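## Task

Remove the printed block from the lowest drawer of the short, slim file cabinet that has three drawers, and set it completely inside the tote so no part sticks out past its rim. At the end every drawer in the room must be closed all the way, the tote must stand upright, and each cabinet must stay roughly where it was. The robot must not topple or finish leaning. Anything that stays in place only because the robot is holding it does not count.

## Robot and tools

Robot: a LeKiwi in a physics simulator. It has one five-joint arm with a gripper, mounted on a small base that rolls on three omni wheels. The shoulder sits 0.07 m forward of the base centre and 0.21 m above the floor. The hand can reach about 0.44 m from the shoulder. A loose object may occasionally get a short push from outside.

Frames: the base frame has its origin on the floor at the wheel centre, with x forward, y left and z up. hand_pose is reported in this frame and marks the fixed jaw tip, where the moving jaw closes. The odometry frame is the base frame as it stood when the scene began. base_odometry only counts wheel rotation, so wheel slip shows up as travel. Heading is positive to the left and runs from -3.142 to 3.142.

execute_actions(actions, cameras): actions is a list holding one action or none. An empty list only returns the state and images. An action may contain "base", "joints" or both, and these start together.
- base takes exactly one key, and each is a relative move from where the base last reported itself. translate_m is metres driven straight, forward positive, from -1 to 1. sideways_m is metres of side slide, left positive, from -1 to 1. rotate_rad is radians of turn in place, left positive, from -3.2 to 3.2. The base drives at about 0.20 m/s and turns at about 1.0 rad/s.
- joints is a single object keyed by joint name. Each value is an absolute target angle in radians, not an offset. The limits are:
  shoulder_pan_rad -1.919..1.919, where 0 is straight ahead and positive swings to the robot's right.
  shoulder_lift_rad -1.745..1.745, where 0 is the upper arm about vertical and positive tilts it forward.
  elbow_flex_rad -1.69..1.58, where 0 is a level forearm when the lift is 0 and positive drops the hand.
  wrist_flex_rad -1.658..1.658, where 0 is in line with the forearm and positive tips the jaws downward.
  wrist_roll_rad -2.743..2.841, where positive is counter-clockwise as seen from the forearm.
  gripper_rad 0..1.919, where 0 is closed. The jaw gap is 0.04 m at 0.5, 0.08 m at 1.0 and 0.11 m when fully open.
  Arm speeds are 1.3 to 2.2 rad/s, and one action lasts at most 15 s. A joint left out of an action may still be driving toward its previous target.
- cameras is a list chosen from "cam_front", "cam_wrist" and "all". Leaving it out, giving null or giving ["all"] returns both; [] returns none. cam_front is 644x476 and fixed low on the front of the base. cam_wrist is 476x644 and rides on the hand. A name not in the list, or any value out of range, rejects the entire call and nothing moves.

wait(seconds): 0 to 10 s with no new command; it returns the same state and images. zoom_image(camera, region): region is [x0,y0,x1,y1] in pixels of that camera's latest full image, with the origin at the top left and a maximum size of 504x504. read_manual(section) only returns licence texts. finished_scene(scene) takes 1 or 2, is final, and reports whether the task succeeded. Replying without calling a tool ends every remaining scene.

Results: they include joint_positions, hand_pose, base_odometry, motor temperatures (one per arm joint, in joint_positions order), a pictures line giving the image order, and statuses. In base_status and joint_status, done means the target was reached; for the base it means the wheels turned the commanded amount, even if they slipped. off_target means the part stopped short and may still be pushing. time_out means it gave up and now holds where it stopped. "joint command not followed" means a safety check held back the arm targets; in that case send fresh targets for all five arm joints. A gripper command in the same action still runs. not_followed next to a joint name means its target is still being held back and may be retried. on_its_own lists motion that the call did not command. The robot does not halt when it touches something. If the gripper closes to off_target, it has stopped on an object; grip by sending 0.2 rad below the reading. If it closes to done, it may be empty. Close to slightly less than the object's width rather than to 0.

Hidden weakening: if a joint is blocked for 2 s in total while its target is 0.3 rad or more beyond its reading, it drops to 20% force and no result says so. To restore force, send a target 0.1 rad off the reading, away from the obstacle; for the gripper this means opening it and letting go.

Accuracy: each joint reading can be off by up to 2 degrees, so hand_pose may be wrong by about 26 mm. Use the images to check.

Balance: the robot tips forward easily. It can hold 0.15 kg with the hand at x = 0.25 m but only 0.03 kg at 0.43 m. With shoulder_lift_rad at 1 or more, it can hold 0.04 kg at 0.25 m and nothing beyond 0.3 m. Hauling on drawers, pressing on the floor or furniture, lifting against a shelf from below, or swinging the arm widely can tip it over. Carry loads with the hand tucked in.

Heat: holding a load warms the motors, and this continues while you think. A MOTOR HOT warning appears at 55 °C. At 70 °C an OVER-TEMPERATURE FAULT stops the arm and the hot joints go limp until they cool. Affected joints then show limit_stop_at_motor_heat; resend their targets afterwards.

Avoid dropping objects, slamming drawers, hitting things hard, shoving cabinets out of place, and knocking over the tote.

Each tool is called after "Call:" by a JSON object that holds its "name" and its "arguments".

## Session

Call:
{"name": "execute_actions", "arguments": {"actions": []}}

Scene clock: 0.00 s.
Motor temperatures (°C, as the motors report them): [24 23 24 24 25]
base_odometry: x=+0.000 y=+0.000 heading=+0.000 (m, m, rad; odometry frame)
base_status: not commanded
joint_positions: shoulder_pan_rad=-0.174 shoulder_lift_rad=-1.538 elbow_flex_rad=-0.225 wrist_flex_rad=+1.467 wrist_roll_rad=-1.529 gripper_rad=+1.920
joint_status: not commanded
hand_pose: x=+0.1067 y=+0.0148 z=+0.4186 quat_wxyz=(+0.800, -0.050, +0.593, +0.073) (m; base frame)
pictures: cam_front, cam_wrist
Images, in order (width x height): cam_front 644x476, cam_wrist 476x644.

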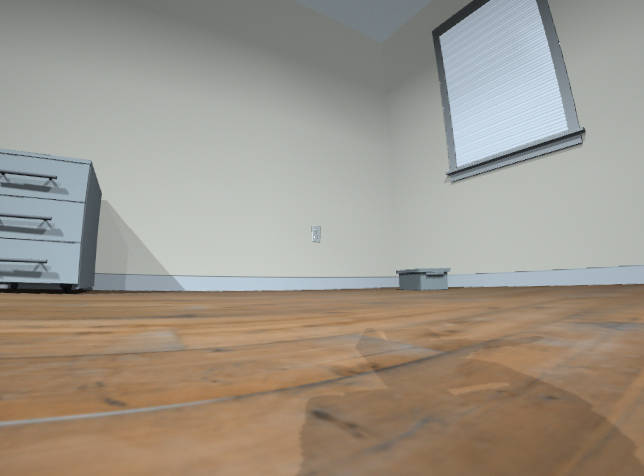

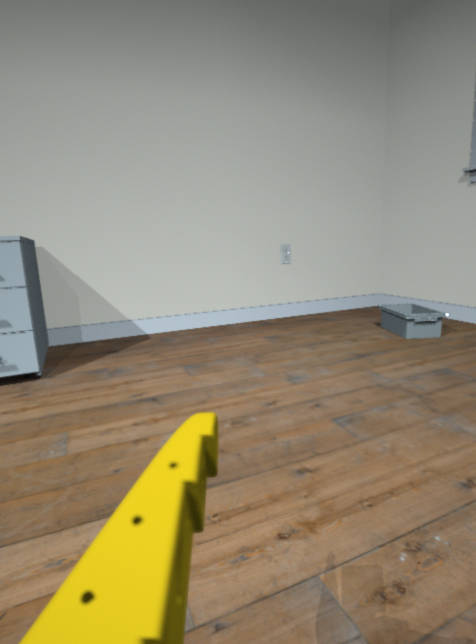

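Call:
{"name": "execute_actions", "arguments": {"actions": [{"base":{"rotate_rad":0.7}}]}}

Call:
{"name": "execute_actions", "arguments": {"actions": [{"base":{"rotate_rad":1.2}}]}}

Call:
{"name": "execute_actions", "arguments": {"actions": [{"base":{"rotate_rad":1.5}}]}}

Call:
{"name": "execute_actions", "arguments": {"actions": [{"base":{"rotate_rad":1.5}}]}}

Scene clock: 11.80 s.
Motor temperatures (°C, as the motors report them): [24 23 24 24 25]
base_odometry: x=+0.000 y=+0.000 heading=+0.696 (m, m, rad; odometry frame)
base_status: done
joint_positions: shoulder_pan_rad=-0.174 shoulder_lift_rad=-1.538 elbow_flex_rad=-0.225 wrist_flex_rad=+1.467 wrist_roll_rad=-1.529 gripper_rad=+1.920
joint_status: not commanded
hand_pose: x=+0.1067 y=+0.0148 z=+0.4186 quat_wxyz=(+0.800, -0.050, +0.593, +0.073) (m; base frame)
pictures: cam_front, cam_wrist
Images, in order (width x height): cam_front 644x476, cam_wrist 476x644.

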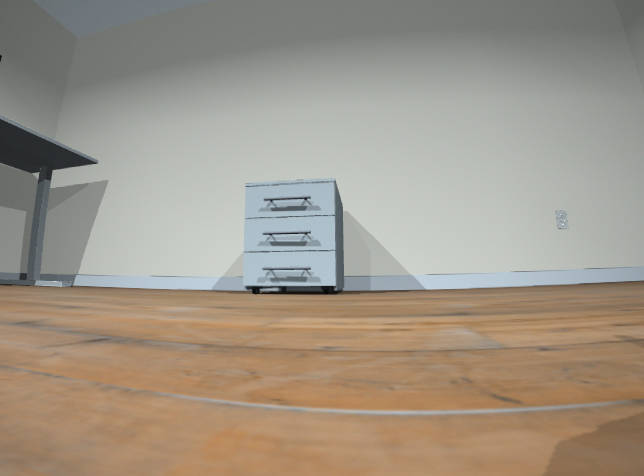

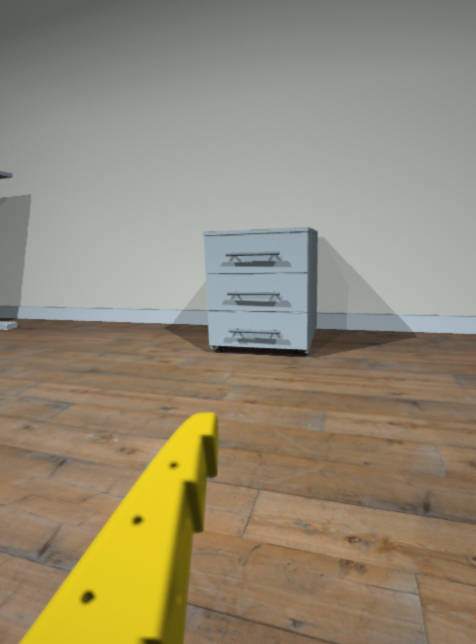

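Scene clock: 13.97 s.
Motor temperatures (°C, as the motors report them): [24 23 24 24 25]
base_odometry: x=+0.000 y=+0.000 heading=+1.892 (m, m, rad; odometry frame)
base_status: done
joint_positions: shoulder_pan_rad=-0.174 shoulder_lift_rad=-1.538 elbow_flex_rad=-0.225 wrist_flex_rad=+1.467 wrist_roll_rad=-1.529 gripper_rad=+1.920
joint_status: not commanded
hand_pose: x=+0.1067 y=+0.0148 z=+0.4186 quat_wxyz=(+0.800, -0.050, +0.593, +0.073) (m; base frame)
pictures: cam_front, cam_wrist
Images, in order (width x height): cam_front 644x476, cam_wrist 476x644.

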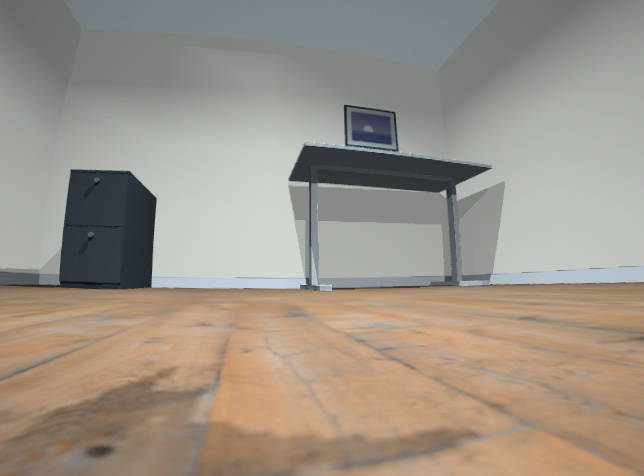

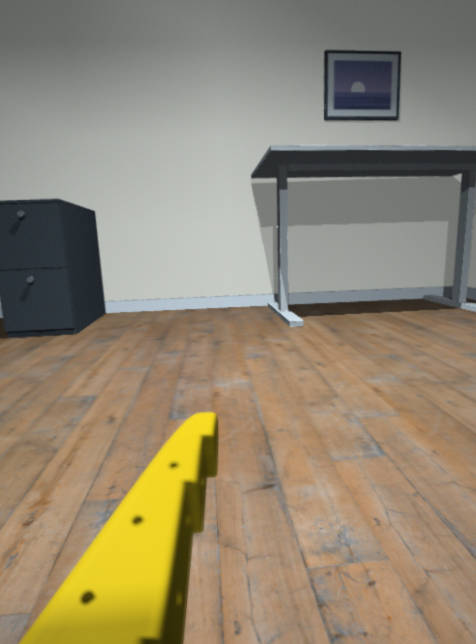

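Scene clock: 16.43 s.
Motor temperatures (°C, as the motors report them): [24 23 24 24 25]
base_odometry: x=+0.000 y=+0.000 heading=-2.895 (m, m, rad; odometry frame)
base_status: done
joint_positions: shoulder_pan_rad=-0.174 shoulder_lift_rad=-1.538 elbow_flex_rad=-0.225 wrist_flex_rad=+1.467 wrist_roll_rad=-1.529 gripper_rad=+1.920
joint_status: not commanded
hand_pose: x=+0.1067 y=+0.0148 z=+0.4186 quat_wxyz=(+0.800, -0.050, +0.593, +0.073) (m; base frame)
pictures: cam_front, cam_wrist
Images, in order (width x height): cam_front 644x476, cam_wrist 476x644.

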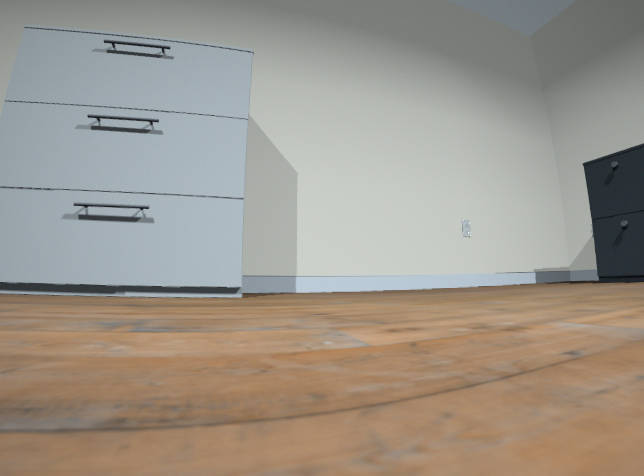

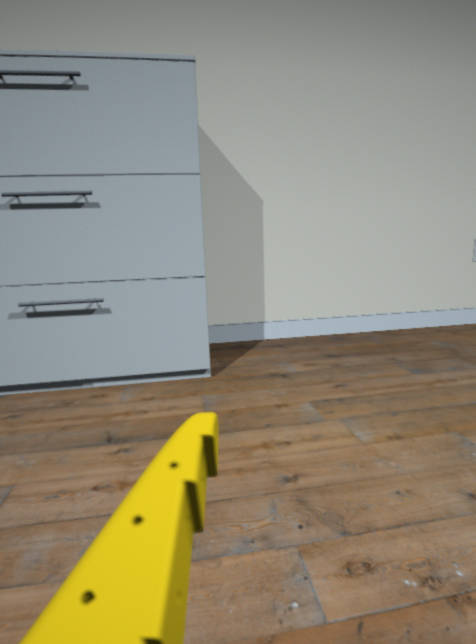

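Scene clock: 18.90 s.
Motor temperatures (°C, as the motors report them): [24 23 24 24 25]
base_odometry: x=+0.000 y=+0.000 heading=-1.399 (m, m, rad; odometry frame)
base_status: done
joint_positions: shoulder_pan_rad=-0.174 shoulder_lift_rad=-1.538 elbow_flex_rad=-0.225 wrist_flex_rad=+1.467 wrist_roll_rad=-1.529 gripper_rad=+1.920
joint_status: not commanded
hand_pose: x=+0.1067 y=+0.0148 z=+0.4186 quat_wxyz=(+0.800, -0.050, +0.593, +0.073) (m; base frame)
pictures: cam_front, cam_wrist
Images, in order (width x height): cam_front 644x476, cam_wrist 476x644.

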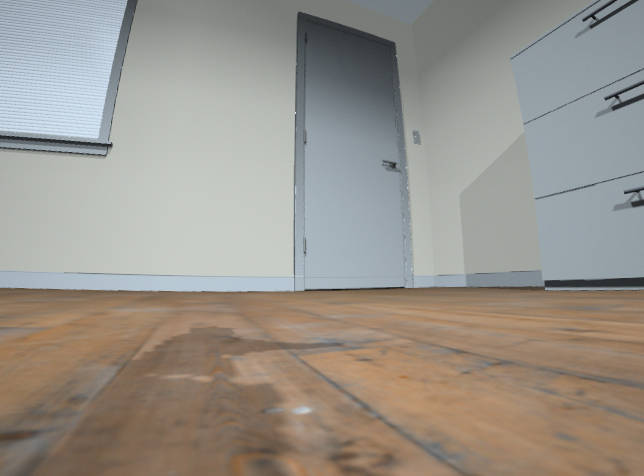

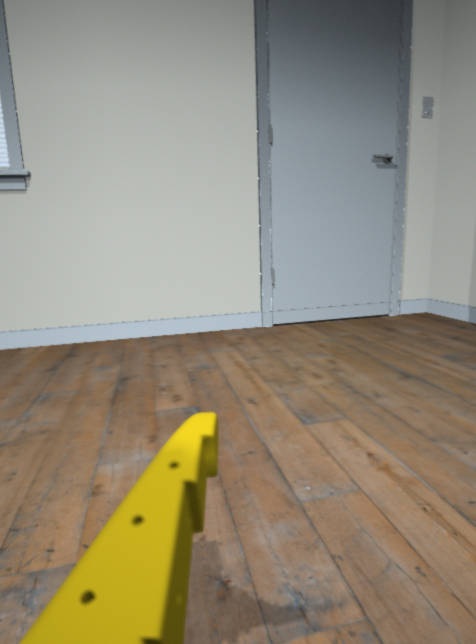

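Call:
{"name": "execute_actions", "arguments": {"actions": [{"base":{"rotate_rad":1.9}}], "cameras": []}}

Call:
{"name": "execute_actions", "arguments": {"actions": [{"base":{"sideways_m":0.45}}], "cameras": []}}

Call:
{"name": "execute_actions", "arguments": {"actions": [{"base":{"translate_m":0.8}}]}}

Scene clock: 42.17 s.
Motor temperatures (°C, as the motors report them): [24 23 24 24 25]
base_odometry: x=+0.000 y=+0.000 heading=+0.498 (m, m, rad; odometry frame)
base_status: done
joint_positions: shoulder_pan_rad=-0.174 shoulder_lift_rad=-1.538 elbow_flex_rad=-0.225 wrist_flex_rad=+1.467 wrist_roll_rad=-1.529 gripper_rad=+1.920
joint_status: not commanded
hand_pose: x=+0.1067 y=+0.0148 z=+0.4186 quat_wxyz=(+0.800, -0.050, +0.593, +0.073) (m; base frame)
pictures: none
No camera images: the call's "cameras" was empty. Leave "cameras" out to get every camera's image.

Scene clock: 45.40 s.
Motor temperatures (°C, as the motors report them): [24 23 24 24 25]
base_odometry: x=-0.214 y=+0.395 heading=+0.496 (m, m, rad; odometry frame)
base_status: done
joint_positions: shoulder_pan_rad=-0.174 shoulder_lift_rad=-1.538 elbow_flex_rad=-0.225 wrist_flex_rad=+1.467 wrist_roll_rad=-1.529 gripper_rad=+1.920
joint_status: not commanded
hand_pose: x=+0.1067 y=+0.0148 z=+0.4186 quat_wxyz=(+0.800, -0.050, +0.593, +0.073) (m; base frame)
pictures: none
No camera images: the call's "cameras" was empty. Leave "cameras" out to get every camera's image.

Scene clock: 50.37 s.
Motor temperatures (°C, as the motors report them): [24 23 24 24 25]
base_odometry: x=+0.489 y=+0.776 heading=+0.496 (m, m, rad; odometry frame)
base_status: done
joint_positions: shoulder_pan_rad=-0.174 shoulder_lift_rad=-1.538 elbow_flex_rad=-0.225 wrist_flex_rad=+1.467 wrist_roll_rad=-1.529 gripper_rad=+1.920
joint_status: not commanded
hand_pose: x=+0.1067 y=+0.0148 z=+0.4186 quat_wxyz=(+0.800, -0.050, +0.593, +0.073) (m; base frame)
pictures: cam_front, cam_wrist
Images, in order (width x height): cam_front 644x476, cam_wrist 476x644.

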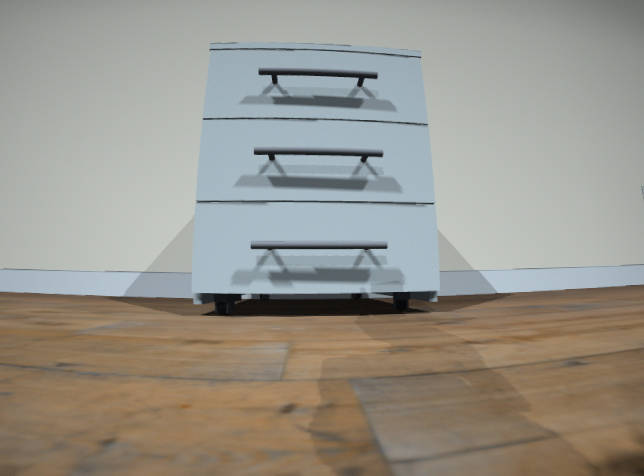

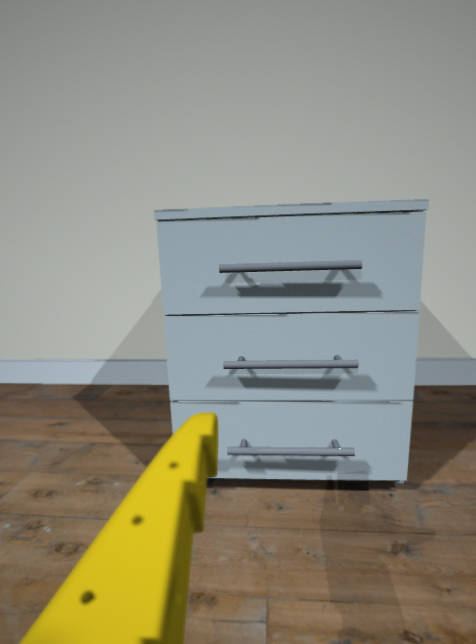

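Call:
{"name": "execute_actions", "arguments": {"actions": [{"joints":{"shoulder_pan_rad":0,"shoulder_lift_rad":0.4,"elbow_flex_rad":1.17,"wrist_flex_rad":-1.26,"wrist_roll_rad":0,"gripper_rad":0.8},"base":{"translate_m":0.12}}]}}

Scene clock: 91.40 s.
Motor temperatures (°C, as the motors report them): [24 23 24 24 25]
base_odometry: x=+0.595 y=+0.833 heading=+0.496 (m, m, rad; odometry frame)
base_status: done
joint_positions: shoulder_pan_rad=-0.010 shoulder_lift_rad=+0.403 elbow_flex_rad=+1.168 wrist_flex_rad=-1.243 wrist_roll_rad=-0.007 gripper_rad=+0.811
joint_status: all done
hand_pose: x=+0.3219 y=+0.0026 z=+0.1075 quat_wxyz=(+0.425, -0.562, +0.588, -0.398) (m; base frame)
pictures: cam_front, cam_wrist
camera_calibration (this result's frames):
cam_wrist: T_world_to_cam=[[0.32706, -0.0972005, 0.939991, -0.208205], [-0.499591, -0.862112, 0.0846802, 0.171632], [0.802147, -0.497307, -0.330523, -0.15262], [0, 0, 0, 1]] pos_world=[0.276265, 0.0518296, 0.130732]
Images, in order (width x height): cam_front 644x476, cam_wrist 476x644.

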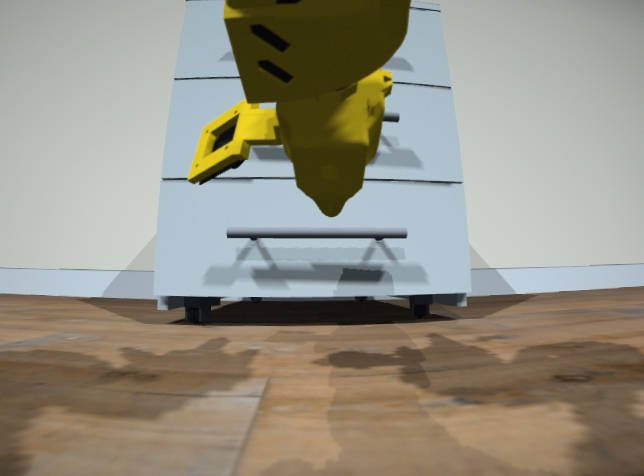

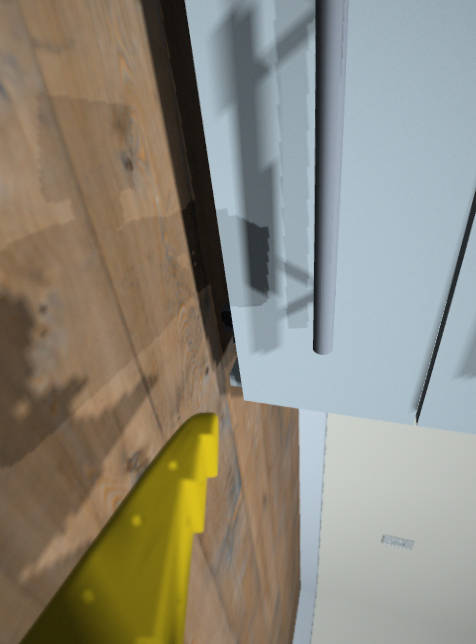

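Call:
{"name": "execute_actions", "arguments": {"actions": [{"joints":{"wrist_flex_rad":-1.17,"gripper_rad":0.9},"base":{"translate_m":0.13}}]}}

Scene clock: 114.03 s.
Motor temperatures (°C, as the motors report them): [24 23 24 24 25]
base_odometry: x=+0.708 y=+0.894 heading=+0.496 (m, m, rad; odometry frame)
base_status: done
joint_positions: shoulder_pan_rad=-0.010 shoulder_lift_rad=+0.403 elbow_flex_rad=+1.168 wrist_flex_rad=-1.173 wrist_roll_rad=-0.007 gripper_rad=+0.888
joint_status: all done
hand_pose: x=+0.3174 y=+0.0026 z=+0.0971 quat_wxyz=(+0.404, -0.575, +0.602, -0.378) (m; base frame)
pictures: cam_front, cam_wrist
camera_calibration (this result's frames):
cam_wrist: T_world_to_cam=[[0.392519, -0.0965359, 0.914664, -0.215274], [-0.492356, -0.862039, 0.120308, 0.164449], [0.776862, -0.497564, -0.385897, -0.139034], [0, 0, 0, 1]] pos_world=[0.273477, 0.0518012, 0.123466]
Images, in order (width x height): cam_front 644x476, cam_wrist 476x644.

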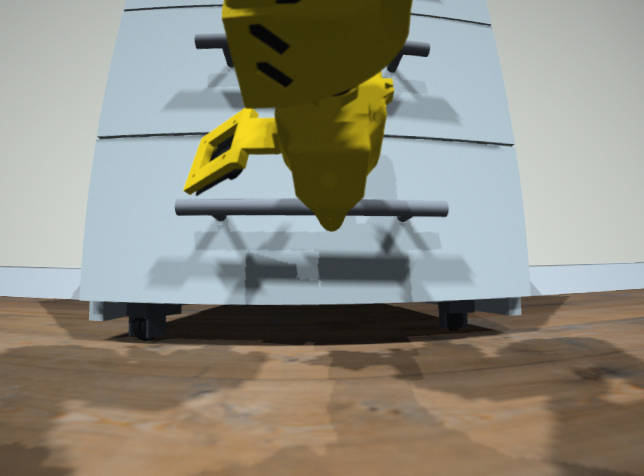

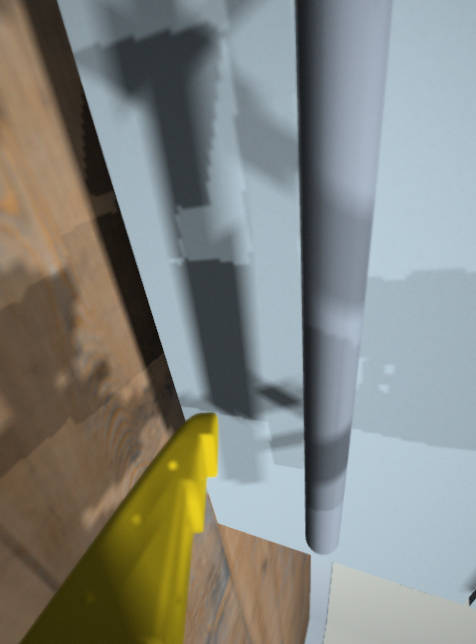

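Call:
{"name": "execute_actions", "arguments": {"actions": [{"base":{"translate_m":0.055}}]}}

Call:
{"name": "execute_actions", "arguments": {"actions": [{"joints":{"gripper_rad":0.0}}]}}

Scene clock: 123.80 s.
Motor temperatures (°C, as the motors report them): [24 23 24 24 25]
base_odometry: x=+0.756 y=+0.920 heading=+0.497 (m, m, rad; odometry frame)
base_status: done
joint_positions: shoulder_pan_rad=-0.010 shoulder_lift_rad=+0.406 elbow_flex_rad=+1.182 wrist_flex_rad=-1.173 wrist_roll_rad=-0.006 gripper_rad=+0.898
joint_status: not commanded
hand_pose: x=+0.3142 y=+0.0025 z=+0.0944 quat_wxyz=(+0.399, -0.579, +0.605, -0.374) (m; base frame)
pictures: cam_front, cam_wrist
camera_calibration (this result's frames):
cam_wrist: T_world_to_cam=[[0.407942, -0.0948529, 0.908067, -0.215768], [-0.489724, -0.862139, 0.129949, 0.161432], [0.770554, -0.497714, -0.398154, -0.134491], [0, 0, 0, 1]] pos_world=[0.270711, 0.0517725, 0.121406]
Images, in order (width x height): cam_front 644x476, cam_wrist 476x644.

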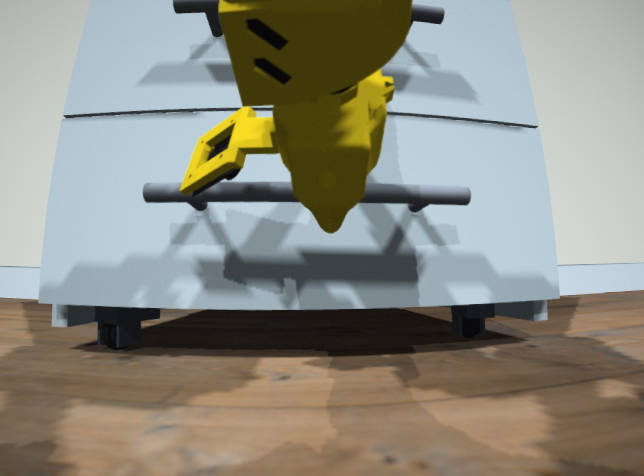

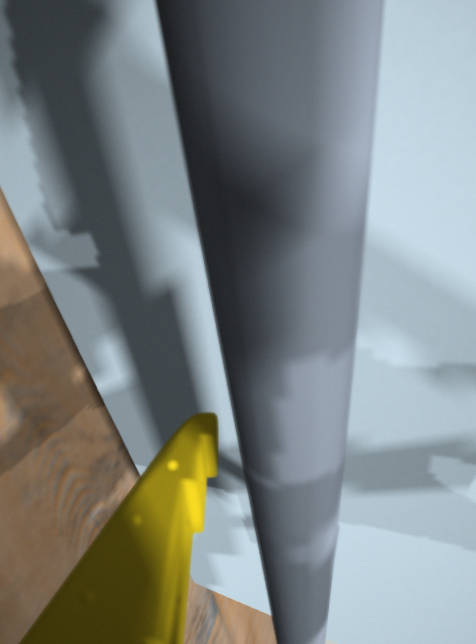

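Scene clock: 124.87 s.
Motor temperatures (°C, as the motors report them): [24 23 24 24 25]
base_odometry: x=+0.756 y=+0.920 heading=+0.496 (m, m, rad; odometry frame)
base_status: not commanded
joint_positions: shoulder_pan_rad=-0.007 shoulder_lift_rad=+0.392 elbow_flex_rad=+1.153 wrist_flex_rad=-1.173 wrist_roll_rad=-0.004 gripper_rad=+0.037
joint_status: gripper_rad off_target (ended at +0.037, target +0.000)
hand_pose: x=+0.3217 y=+0.0018 z=+0.1018 quat_wxyz=(+0.411, -0.570, +0.597, -0.387) (m; base frame)
pictures: cam_front, cam_wrist
camera_calibration (this result's frames):
cam_wrist: T_world_to_cam=[[0.368328, -0.0948561, 0.924844, -0.214614], [-0.497008, -0.86079, 0.109652, 0.167913], [0.785696, -0.500043, -0.364197, -0.145966], [0, 0, 0, 1]] pos_world=[0.277187, 0.0511912, 0.126912]
Images, in order (width x height): cam_front 644x476, cam_wrist 476x644.

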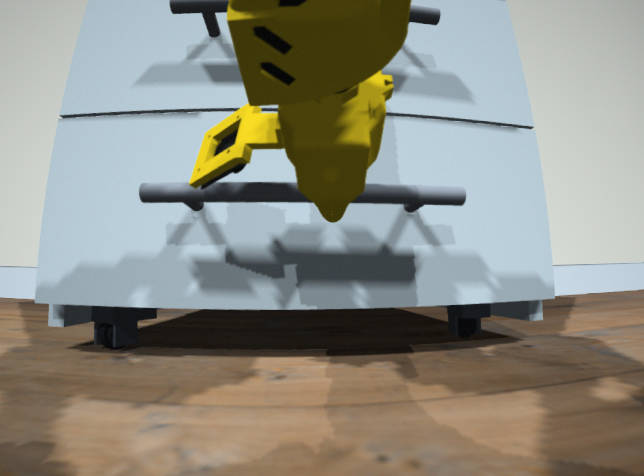

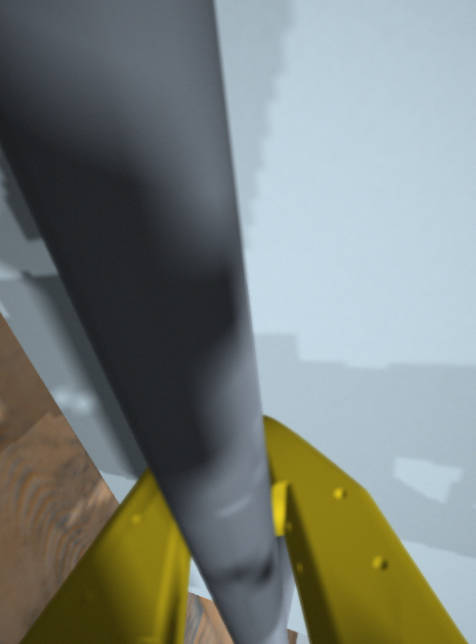

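Call:
{"name": "execute_actions", "arguments": {"actions": [{"base":{"translate_m":-0.08}}]}}

Scene clock: 135.50 s.
Motor temperatures (°C, as the motors report them): [24 23 24 24 25]
base_odometry: x=+0.686 y=+0.882 heading=+0.496 (m, m, rad; odometry frame)
base_status: done
joint_positions: shoulder_pan_rad=-0.001 shoulder_lift_rad=+0.401 elbow_flex_rad=+1.170 wrist_flex_rad=-1.173 wrist_roll_rad=-0.003 gripper_rad=+0.016
joint_status: not commanded
on_its_own: gripper_rad moved -0.022 to your old target +0.000
hand_pose: x=+0.3172 y=+0.0002 z=+0.0972 quat_wxyz=(+0.401, -0.574, +0.604, -0.381) (m; base frame)
pictures: cam_front, cam_wrist
camera_calibration (this result's frames):
cam_wrist: T_world_to_cam=[[0.391785, -0.0955647, 0.91508, -0.215355], [-0.49874, -0.857844, 0.123945, 0.164025], [0.773151, -0.504947, -0.383752, -0.139087], [0, 0, 0, 1]] pos_world=[0.273714, 0.049896, 0.123362]
Images, in order (width x height): cam_front 644x476, cam_wrist 476x644.

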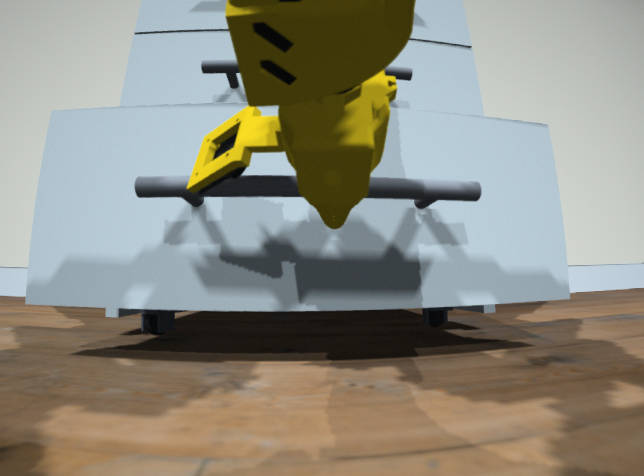

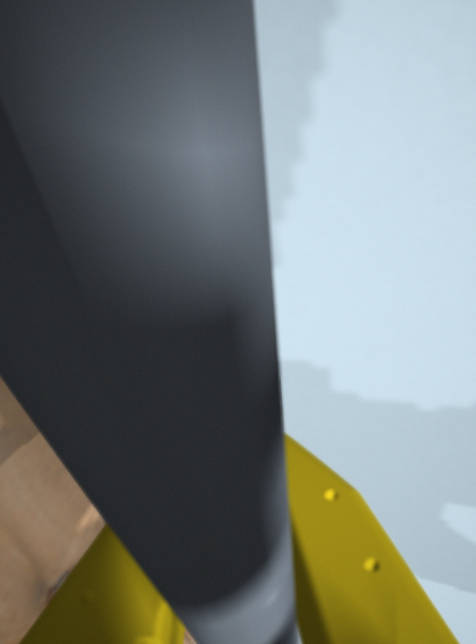

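Call:
{"name": "execute_actions", "arguments": {"actions": [{"base":{"translate_m":-0.17},"joints":{"gripper_rad":0.05}}]}}

Call:
{"name": "execute_actions", "arguments": {"actions": [{"joints":{"gripper_rad":0.9}}], "cameras": []}}

Call:
{"name": "execute_actions", "arguments": {"actions": [{"base":{"translate_m":-0.07}}], "cameras": ["cam_front"]}}

Scene clock: 146.83 s.
Motor temperatures (°C, as the motors report them): [24 23 24 24 25]
base_odometry: x=+0.537 y=+0.802 heading=+0.495 (m, m, rad; odometry frame)
base_status: done
joint_positions: shoulder_pan_rad=-0.001 shoulder_lift_rad=+0.398 elbow_flex_rad=+1.161 wrist_flex_rad=-1.173 wrist_roll_rad=-0.003 gripper_rad=+0.049
joint_status: all done
hand_pose: x=+0.3195 y=+0.0002 z=+0.0993 quat_wxyz=(+0.405, -0.572, +0.601, -0.384) (m; base frame)
pictures: cam_front, cam_wrist
camera_calibration (this result's frames):
cam_wrist: T_world_to_cam=[[0.380526, -0.0955754, 0.919818, -0.21499], [-0.500224, -0.857845, 0.117805, 0.165957], [0.777802, -0.504943, -0.374241, -0.142432], [0, 0, 0, 1]] pos_world=[0.275608, 0.0498978, 0.124897]
Images, in order (width x height): cam_front 644x476, cam_wrist 476x644.

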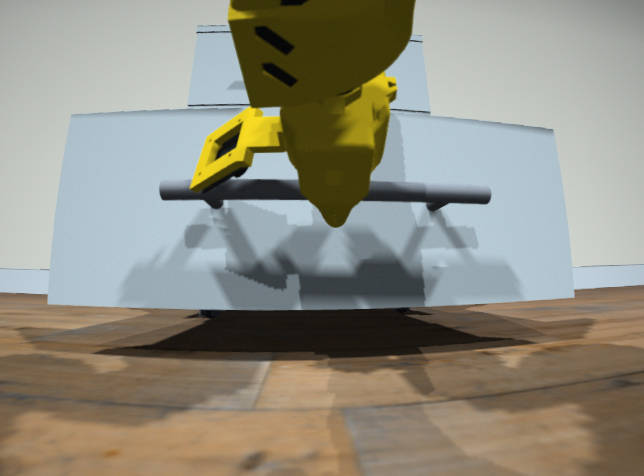

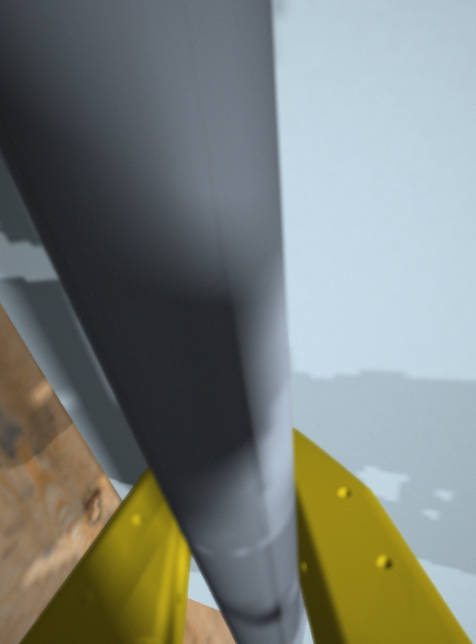

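Scene clock: 147.83 s.
Motor temperatures (°C, as the motors report them): [24 23 24 24 25]
base_odometry: x=+0.537 y=+0.802 heading=+0.495 (m, m, rad; odometry frame)
base_status: not commanded
joint_positions: shoulder_pan_rad=-0.001 shoulder_lift_rad=+0.424 elbow_flex_rad=+1.185 wrist_flex_rad=-1.168 wrist_roll_rad=-0.003 gripper_rad=+0.887
joint_status: all done
hand_pose: x=+0.3111 y=+0.0002 z=+0.0893 quat_wxyz=(+0.388, -0.582, +0.612, -0.369) (m; base frame)
pictures: none
No camera images: the call's "cameras" was empty. Leave "cameras" out to get every camera's image.

Scene clock: 149.10 s.
Motor temperatures (°C, as the motors report them): [24 23 24 24 25]
base_odometry: x=+0.476 y=+0.768 heading=+0.496 (m, m, rad; odometry frame)
base_status: done
joint_positions: shoulder_pan_rad=-0.001 shoulder_lift_rad=+0.424 elbow_flex_rad=+1.184 wrist_flex_rad=-1.168 wrist_roll_rad=-0.003 gripper_rad=+0.888
joint_status: not commanded
hand_pose: x=+0.3114 y=+0.0002 z=+0.0895 quat_wxyz=(+0.389, -0.582, +0.612, -0.369) (m; base frame)
pictures: cam_front
Images, in order (width x height): cam_front 644x476.

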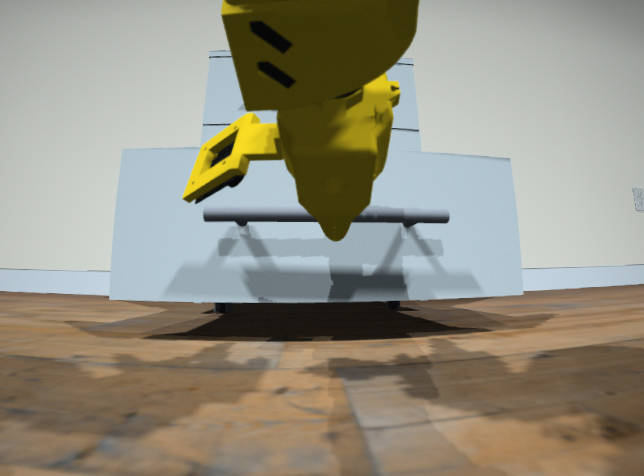

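Call:
{"name": "execute_actions", "arguments": {"actions": [{"base":{"translate_m":-0.05}}], "cameras": []}}

Call:
{"name": "execute_actions", "arguments": {"actions": [{"joints":{"shoulder_pan_rad":0,"shoulder_lift_rad":0.0,"elbow_flex_rad":-0.5,"wrist_flex_rad":-0.6,"wrist_roll_rad":-1.53}}], "cameras": []}}

Call:
{"name": "execute_actions", "arguments": {"actions": [{"joints":{"shoulder_lift_rad":0.2,"wrist_flex_rad":1.3},"base":{"translate_m":0.1}}]}}

Scene clock: 160.80 s.
Motor temperatures (°C, as the motors report them): [24 23 24 24 25]
base_odometry: x=+0.432 y=+0.745 heading=+0.495 (m, m, rad; odometry frame)
base_status: done
joint_positions: shoulder_pan_rad=-0.001 shoulder_lift_rad=+0.424 elbow_flex_rad=+1.184 wrist_flex_rad=-1.168 wrist_roll_rad=-0.003 gripper_rad=+0.888
joint_status: not commanded
hand_pose: x=+0.3114 y=+0.0002 z=+0.0895 quat_wxyz=(+0.389, -0.582, +0.612, -0.369) (m; base frame)
pictures: none
No camera images: the call's "cameras" was empty. Leave "cameras" out to get every camera's image.

Scene clock: 162.67 s.
Motor temperatures (°C, as the motors report them): [24 23 24 24 25]
base_odometry: x=+0.432 y=+0.745 heading=+0.495 (m, m, rad; odometry frame)
base_status: not commanded
joint_positions: shoulder_pan_rad=-0.001 shoulder_lift_rad=+0.034 elbow_flex_rad=-0.469 wrist_flex_rad=-0.602 wrist_roll_rad=-1.524 gripper_rad=+0.889
joint_status: all done
hand_pose: x=+0.3314 y=+0.0080 z=+0.5199 quat_wxyz=(+0.964, +0.000, +0.264, +0.001) (m; base frame)
pictures: none
No camera images: the call's "cameras" was empty. Leave "cameras" out to get every camera's image.

Scene clock: 164.57 s.
Motor temperatures (°C, as the motors report them): [24 23 24 24 25]
base_odometry: x=+0.520 y=+0.792 heading=+0.496 (m, m, rad; odometry frame)
base_status: done
joint_positions: shoulder_pan_rad=-0.001 shoulder_lift_rad=+0.217 elbow_flex_rad=-0.475 wrist_flex_rad=+1.294 wrist_roll_rad=-1.524 gripper_rad=+0.889
joint_status: all done
hand_pose: x=+0.3597 y=+0.0080 z=+0.2140 quat_wxyz=(+0.264, +0.001, +0.964, +0.000) (m; base frame)
pictures: cam_front, cam_wrist
camera_calibration (this result's frames):
cam_wrist: T_world_to_cam=[[-0.0362035, -0.99891, -0.0294649, 0.0251855], [-0.999343, 0.0362416, -0.000761188, 0.37699], [0.00182821, 0.029418, -0.999566, 0.281757], [0, 0, 0, 1]] pos_world=[0.377139, 0.00320659, 0.282664]
Images, in order (width x height): cam_front 644x476, cam_wrist 476x644.

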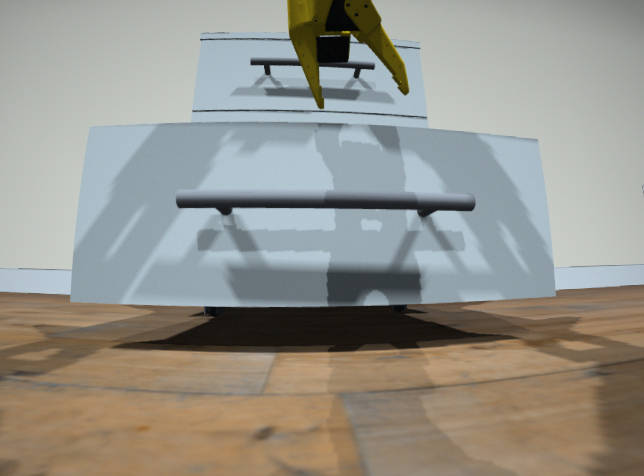

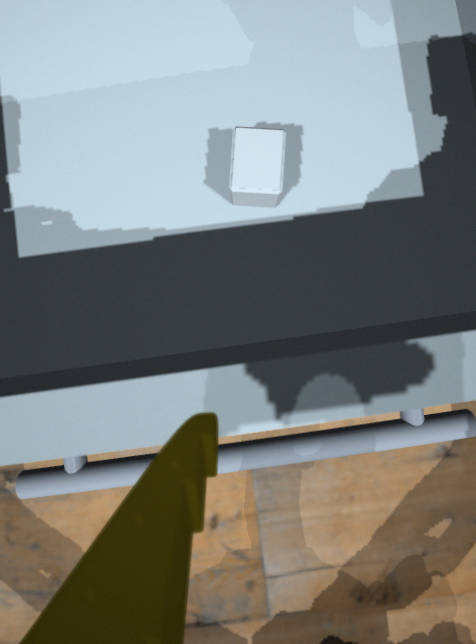

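Call:
{"name": "execute_actions", "arguments": {"actions": [{"joints":{"shoulder_pan_rad":-0.04,"shoulder_lift_rad":0.0,"elbow_flex_rad":-0.6,"wrist_flex_rad":1.6}}], "cameras": []}}

Call:
{"name": "execute_actions", "arguments": {"actions": [{"base":{"translate_m":0.17}}], "cameras": []}}

Call:
{"name": "execute_actions", "arguments": {"actions": [{"joints":{"shoulder_lift_rad":0.25,"elbow_flex_rad":-0.2,"wrist_flex_rad":1.52}}]}}

Scene clock: 195.23 s.
Motor temperatures (°C, as the motors report them): [24 23 24 24 25]
base_odometry: x=+0.520 y=+0.792 heading=+0.496 (m, m, rad; odometry frame)
base_status: not commanded
joint_positions: shoulder_pan_rad=-0.029 shoulder_lift_rad=+0.041 elbow_flex_rad=-0.570 wrist_flex_rad=+1.596 wrist_roll_rad=-1.524 gripper_rad=+0.889
joint_status: all done
hand_pose: x=+0.3208 y=+0.0150 z=+0.2522 quat_wxyz=(+0.249, -0.013, +0.968, +0.004) (m; base frame)
pictures: none
No camera images: the call's "cameras" was empty. Leave "cameras" out to get every camera's image.

Scene clock: 197.07 s.
Motor temperatures (°C, as the motors report them): [24 23 24 24 25]
base_odometry: x=+0.669 y=+0.873 heading=+0.495 (m, m, rad; odometry frame)
base_status: done
joint_positions: shoulder_pan_rad=-0.029 shoulder_lift_rad=+0.039 elbow_flex_rad=-0.570 wrist_flex_rad=+1.596 wrist_roll_rad=-1.524 gripper_rad=+0.889
joint_status: not commanded
hand_pose: x=+0.3207 y=+0.0150 z=+0.2525 quat_wxyz=(+0.250, -0.013, +0.968, +0.004) (m; base frame)
pictures: none
No camera images: the call's "cameras" was empty. Leave "cameras" out to get every camera's image.

Scene clock: 197.90 s.
Motor temperatures (°C, as the motors report them): [24 23 24 24 25]
base_odometry: x=+0.669 y=+0.873 heading=+0.495 (m, m, rad; odometry frame)
base_status: not commanded
joint_positions: shoulder_pan_rad=-0.029 shoulder_lift_rad=+0.266 elbow_flex_rad=-0.195 wrist_flex_rad=+1.529 wrist_roll_rad=-1.524 gripper_rad=+0.889
joint_status: all done
hand_pose: x=+0.2839 y=+0.0139 z=+0.1454 quat_wxyz=(-0.014, -0.013, +1.000, +0.000) (m; base frame)
pictures: cam_front, cam_wrist
camera_calibration (this result's frames):
cam_wrist: T_world_to_cam=[[-0.0185995, -0.999814, -0.0050898, 0.0178053], [-0.846211, 0.0130302, 0.532688, 0.180255], [-0.532523, 0.0142148, -0.846296, 0.342758], [0, 0, 0, 1]] pos_world=[0.335392, 0.010581, 0.194146]
Images, in order (width x height): cam_front 644x476, cam_wrist 476x644.

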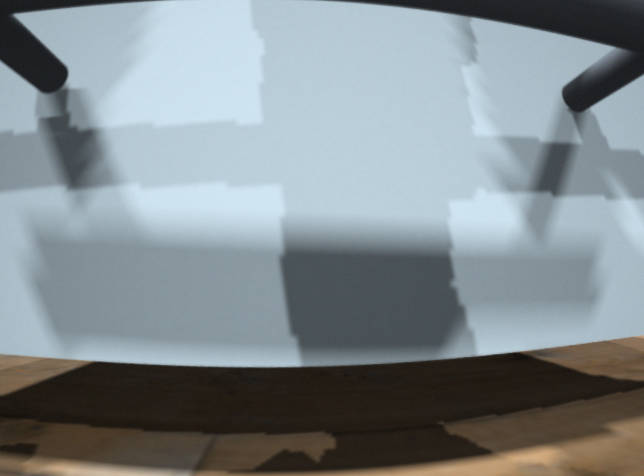

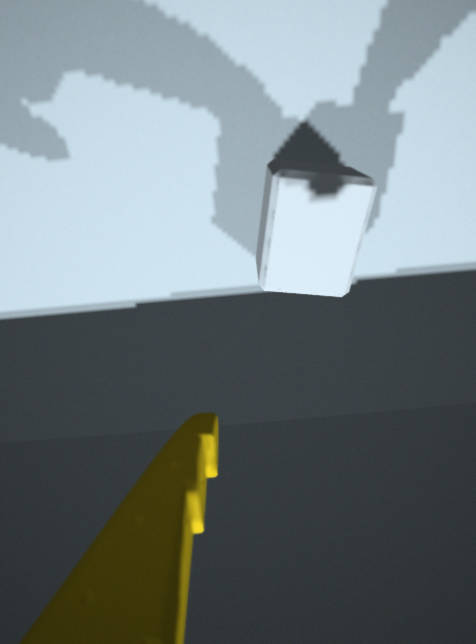

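Call:
{"name": "execute_actions", "arguments": {"actions": [{"joints":{"shoulder_lift_rad":0.45,"elbow_flex_rad":-0.12,"wrist_flex_rad":1.25}}]}}

Scene clock: 217.53 s.
Motor temperatures (°C, as the motors report them): [24 23 24 24 25]
base_odometry: x=+0.669 y=+0.873 heading=+0.495 (m, m, rad; odometry frame)
base_status: not commanded
joint_positions: shoulder_pan_rad=-0.029 shoulder_lift_rad=+0.464 elbow_flex_rad=-0.116 wrist_flex_rad=+1.259 wrist_roll_rad=-1.524 gripper_rad=+0.889
joint_status: all done
hand_pose: x=+0.2951 y=+0.0142 z=+0.0955 quat_wxyz=(-0.018, -0.013, +1.000, +0.000) (m; base frame)
pictures: cam_front, cam_wrist
camera_calibration (this result's frames):
cam_wrist: T_world_to_cam=[[-0.0186371, -0.999815, -0.00472807, 0.0180568], [-0.842103, 0.0131476, 0.539157, 0.214479], [-0.538995, 0.0140299, -0.842192, 0.308029], [0, 0, 0, 1]] pos_world=[0.346976, 0.0109119, 0.143867]
Images, in order (width x height): cam_front 644x476, cam_wrist 476x644.

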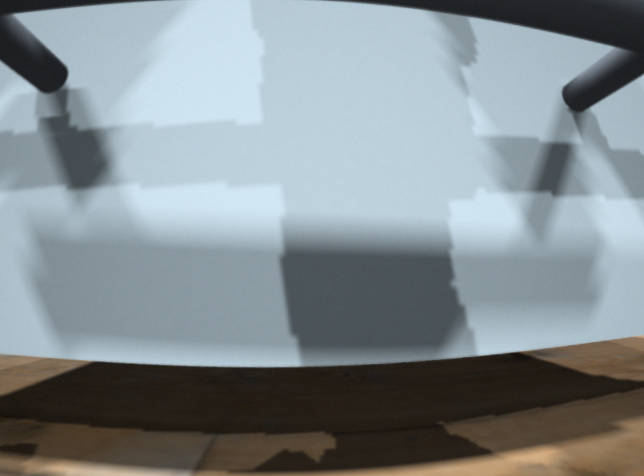

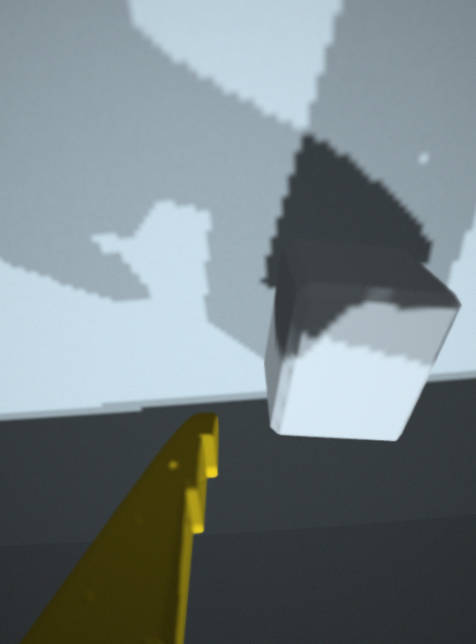

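Call:
{"name": "execute_actions", "arguments": {"actions": [{"joints":{"shoulder_lift_rad":0.58,"elbow_flex_rad":-0.09,"wrist_flex_rad":1.04}}]}}

Scene clock: 233.93 s.
Motor temperatures (°C, as the motors report them): [24 23 24 24 25]
base_odometry: x=+0.669 y=+0.873 heading=+0.495 (m, m, rad; odometry frame)
base_status: not commanded
joint_positions: shoulder_pan_rad=-0.029 shoulder_lift_rad=+0.584 elbow_flex_rad=-0.087 wrist_flex_rad=+1.059 wrist_roll_rad=-1.524 gripper_rad=+0.889
joint_status: all done
hand_pose: x=+0.3057 y=+0.0145 z=+0.0671 quat_wxyz=(+0.007, -0.013, +1.000, +0.000) (m; base frame)
pictures: cam_front, cam_wrist
camera_calibration (this result's frames):
cam_wrist: T_world_to_cam=[[-0.0183376, -0.999807, -0.00710937, 0.0184905], [-0.868295, 0.0123993, 0.495893, 0.249586], [-0.495709, 0.0152665, -0.868355, 0.278372], [0, 0, 0, 1]] pos_world=[0.355045, 0.0111424, 0.118089]
Images, in order (width x height): cam_front 644x476, cam_wrist 476x644.

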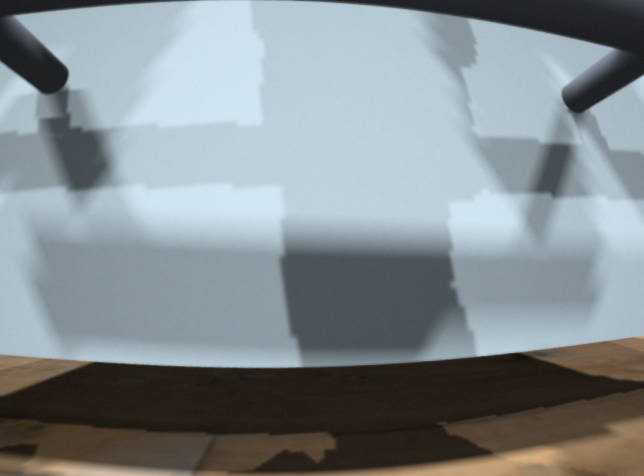

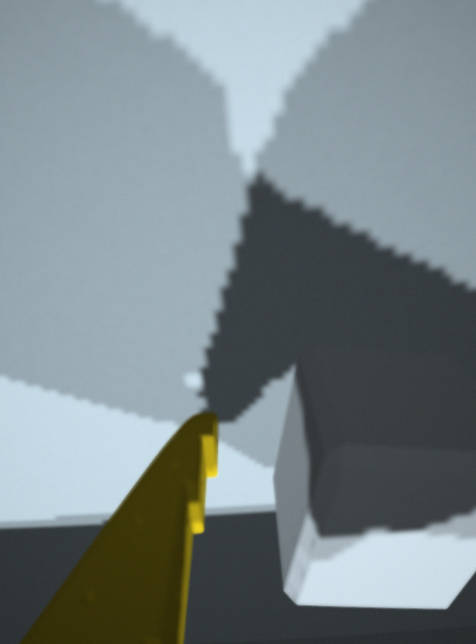

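Call:
{"name": "execute_actions", "arguments": {"actions": [{"joints":{"gripper_rad":0.2,"shoulder_pan_rad":0.0}}], "cameras": ["cam_wrist"]}}

Scene clock: 240.97 s.
Motor temperatures (°C, as the motors report them): [24 23 24 24 25]
base_odometry: x=+0.669 y=+0.873 heading=+0.495 (m, m, rad; odometry frame)
base_status: not commanded
joint_positions: shoulder_pan_rad=+0.001 shoulder_lift_rad=+0.582 elbow_flex_rad=-0.088 wrist_flex_rad=+1.050 wrist_roll_rad=-1.524 gripper_rad=+0.353
joint_status: gripper_rad off_target (ended at +0.353, target +0.200); the others done
hand_pose: x=+0.3080 y=+0.0076 z=+0.0677 quat_wxyz=(+0.013, +0.001, +1.000, +0.000) (m; base frame)
pictures: cam_wrist
camera_calibration (this result's frames):
cam_wrist: T_world_to_cam=[[-0.0473749, -0.998848, -0.00768415, 0.0205521], [-0.873585, 0.037701, 0.485209, 0.253609], [-0.48436, 0.0296995, -0.874365, 0.276917], [0, 0, 0, 1]] pos_world=[0.35665, 0.00274282, 0.119231]
Images, in order (width x height): cam_wrist 476x644.

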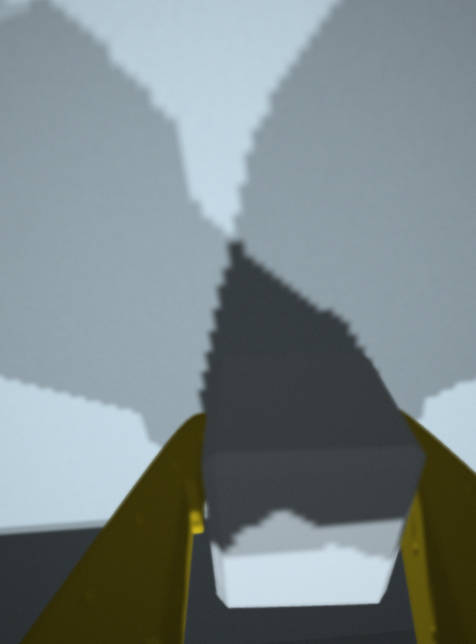

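Gripped. Lift.

Call:
{"name": "execute_actions", "arguments": {"actions": [{"joints":{"gripper_rad":0.15,"shoulder_lift_rad":0.25,"elbow_flex_rad":-0.2,"wrist_flex_rad":1.45}}], "cameras": []}}

Call:
{"name": "execute_actions", "arguments": {"actions": [{"joints":{"shoulder_lift_rad":-0.05,"elbow_flex_rad":-0.55,"wrist_flex_rad":1.6}}], "cameras": ["cam_wrist"]}}

Scene clock: 249.67 s.
Motor temperatures (°C, as the motors report them): [24 23 24 24 25]
base_odometry: x=+0.669 y=+0.873 heading=+0.495 (m, m, rad; odometry frame)
base_status: not commanded
joint_positions: shoulder_pan_rad=+0.001 shoulder_lift_rad=+0.300 elbow_flex_rad=-0.171 wrist_flex_rad=+1.443 wrist_roll_rad=-1.524 gripper_rad=+0.349
joint_status: gripper_rad off_target (ended at +0.349, target +0.150); the others done
hand_pose: x=+0.2915 y=+0.0076 z=+0.1355 quat_wxyz=(+0.000, +0.001, +1.000, +0.000) (m; base frame)
pictures: none
No camera images: the call's "cameras" was empty. Leave "cameras" out to get every camera's image.

Scene clock: 250.50 s.
Motor temperatures (°C, as the motors report them): [24 23 24 24 25]
base_odometry: x=+0.669 y=+0.873 heading=+0.495 (m, m, rad; odometry frame)
base_status: not commanded
joint_positions: shoulder_pan_rad=+0.001 shoulder_lift_rad=-0.013 elbow_flex_rad=-0.518 wrist_flex_rad=+1.594 wrist_roll_rad=-1.524 gripper_rad=+0.349
joint_status: all done
hand_pose: x=+0.3154 y=+0.0076 z=+0.2542 quat_wxyz=(+0.251, +0.001, +0.968, +0.000) (m; base frame)
pictures: cam_wrist
camera_calibration (this result's frames):
cam_wrist: T_world_to_cam=[[-0.038535, -0.998853, -0.028428, 0.0248143], [-0.998926, 0.0377743, 0.0268281, 0.325606], [-0.0257235, 0.0294313, -0.999236, 0.330622], [0, 0, 0, 1]] pos_world=[0.334718, 0.00275565, 0.32234]
Images, in order (width x height): cam_wrist 476x644.

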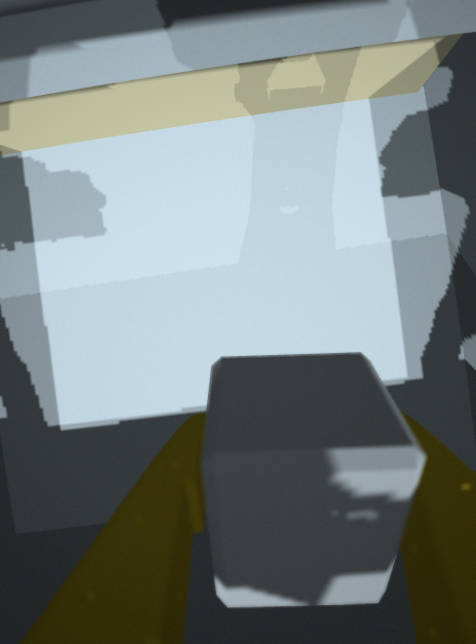

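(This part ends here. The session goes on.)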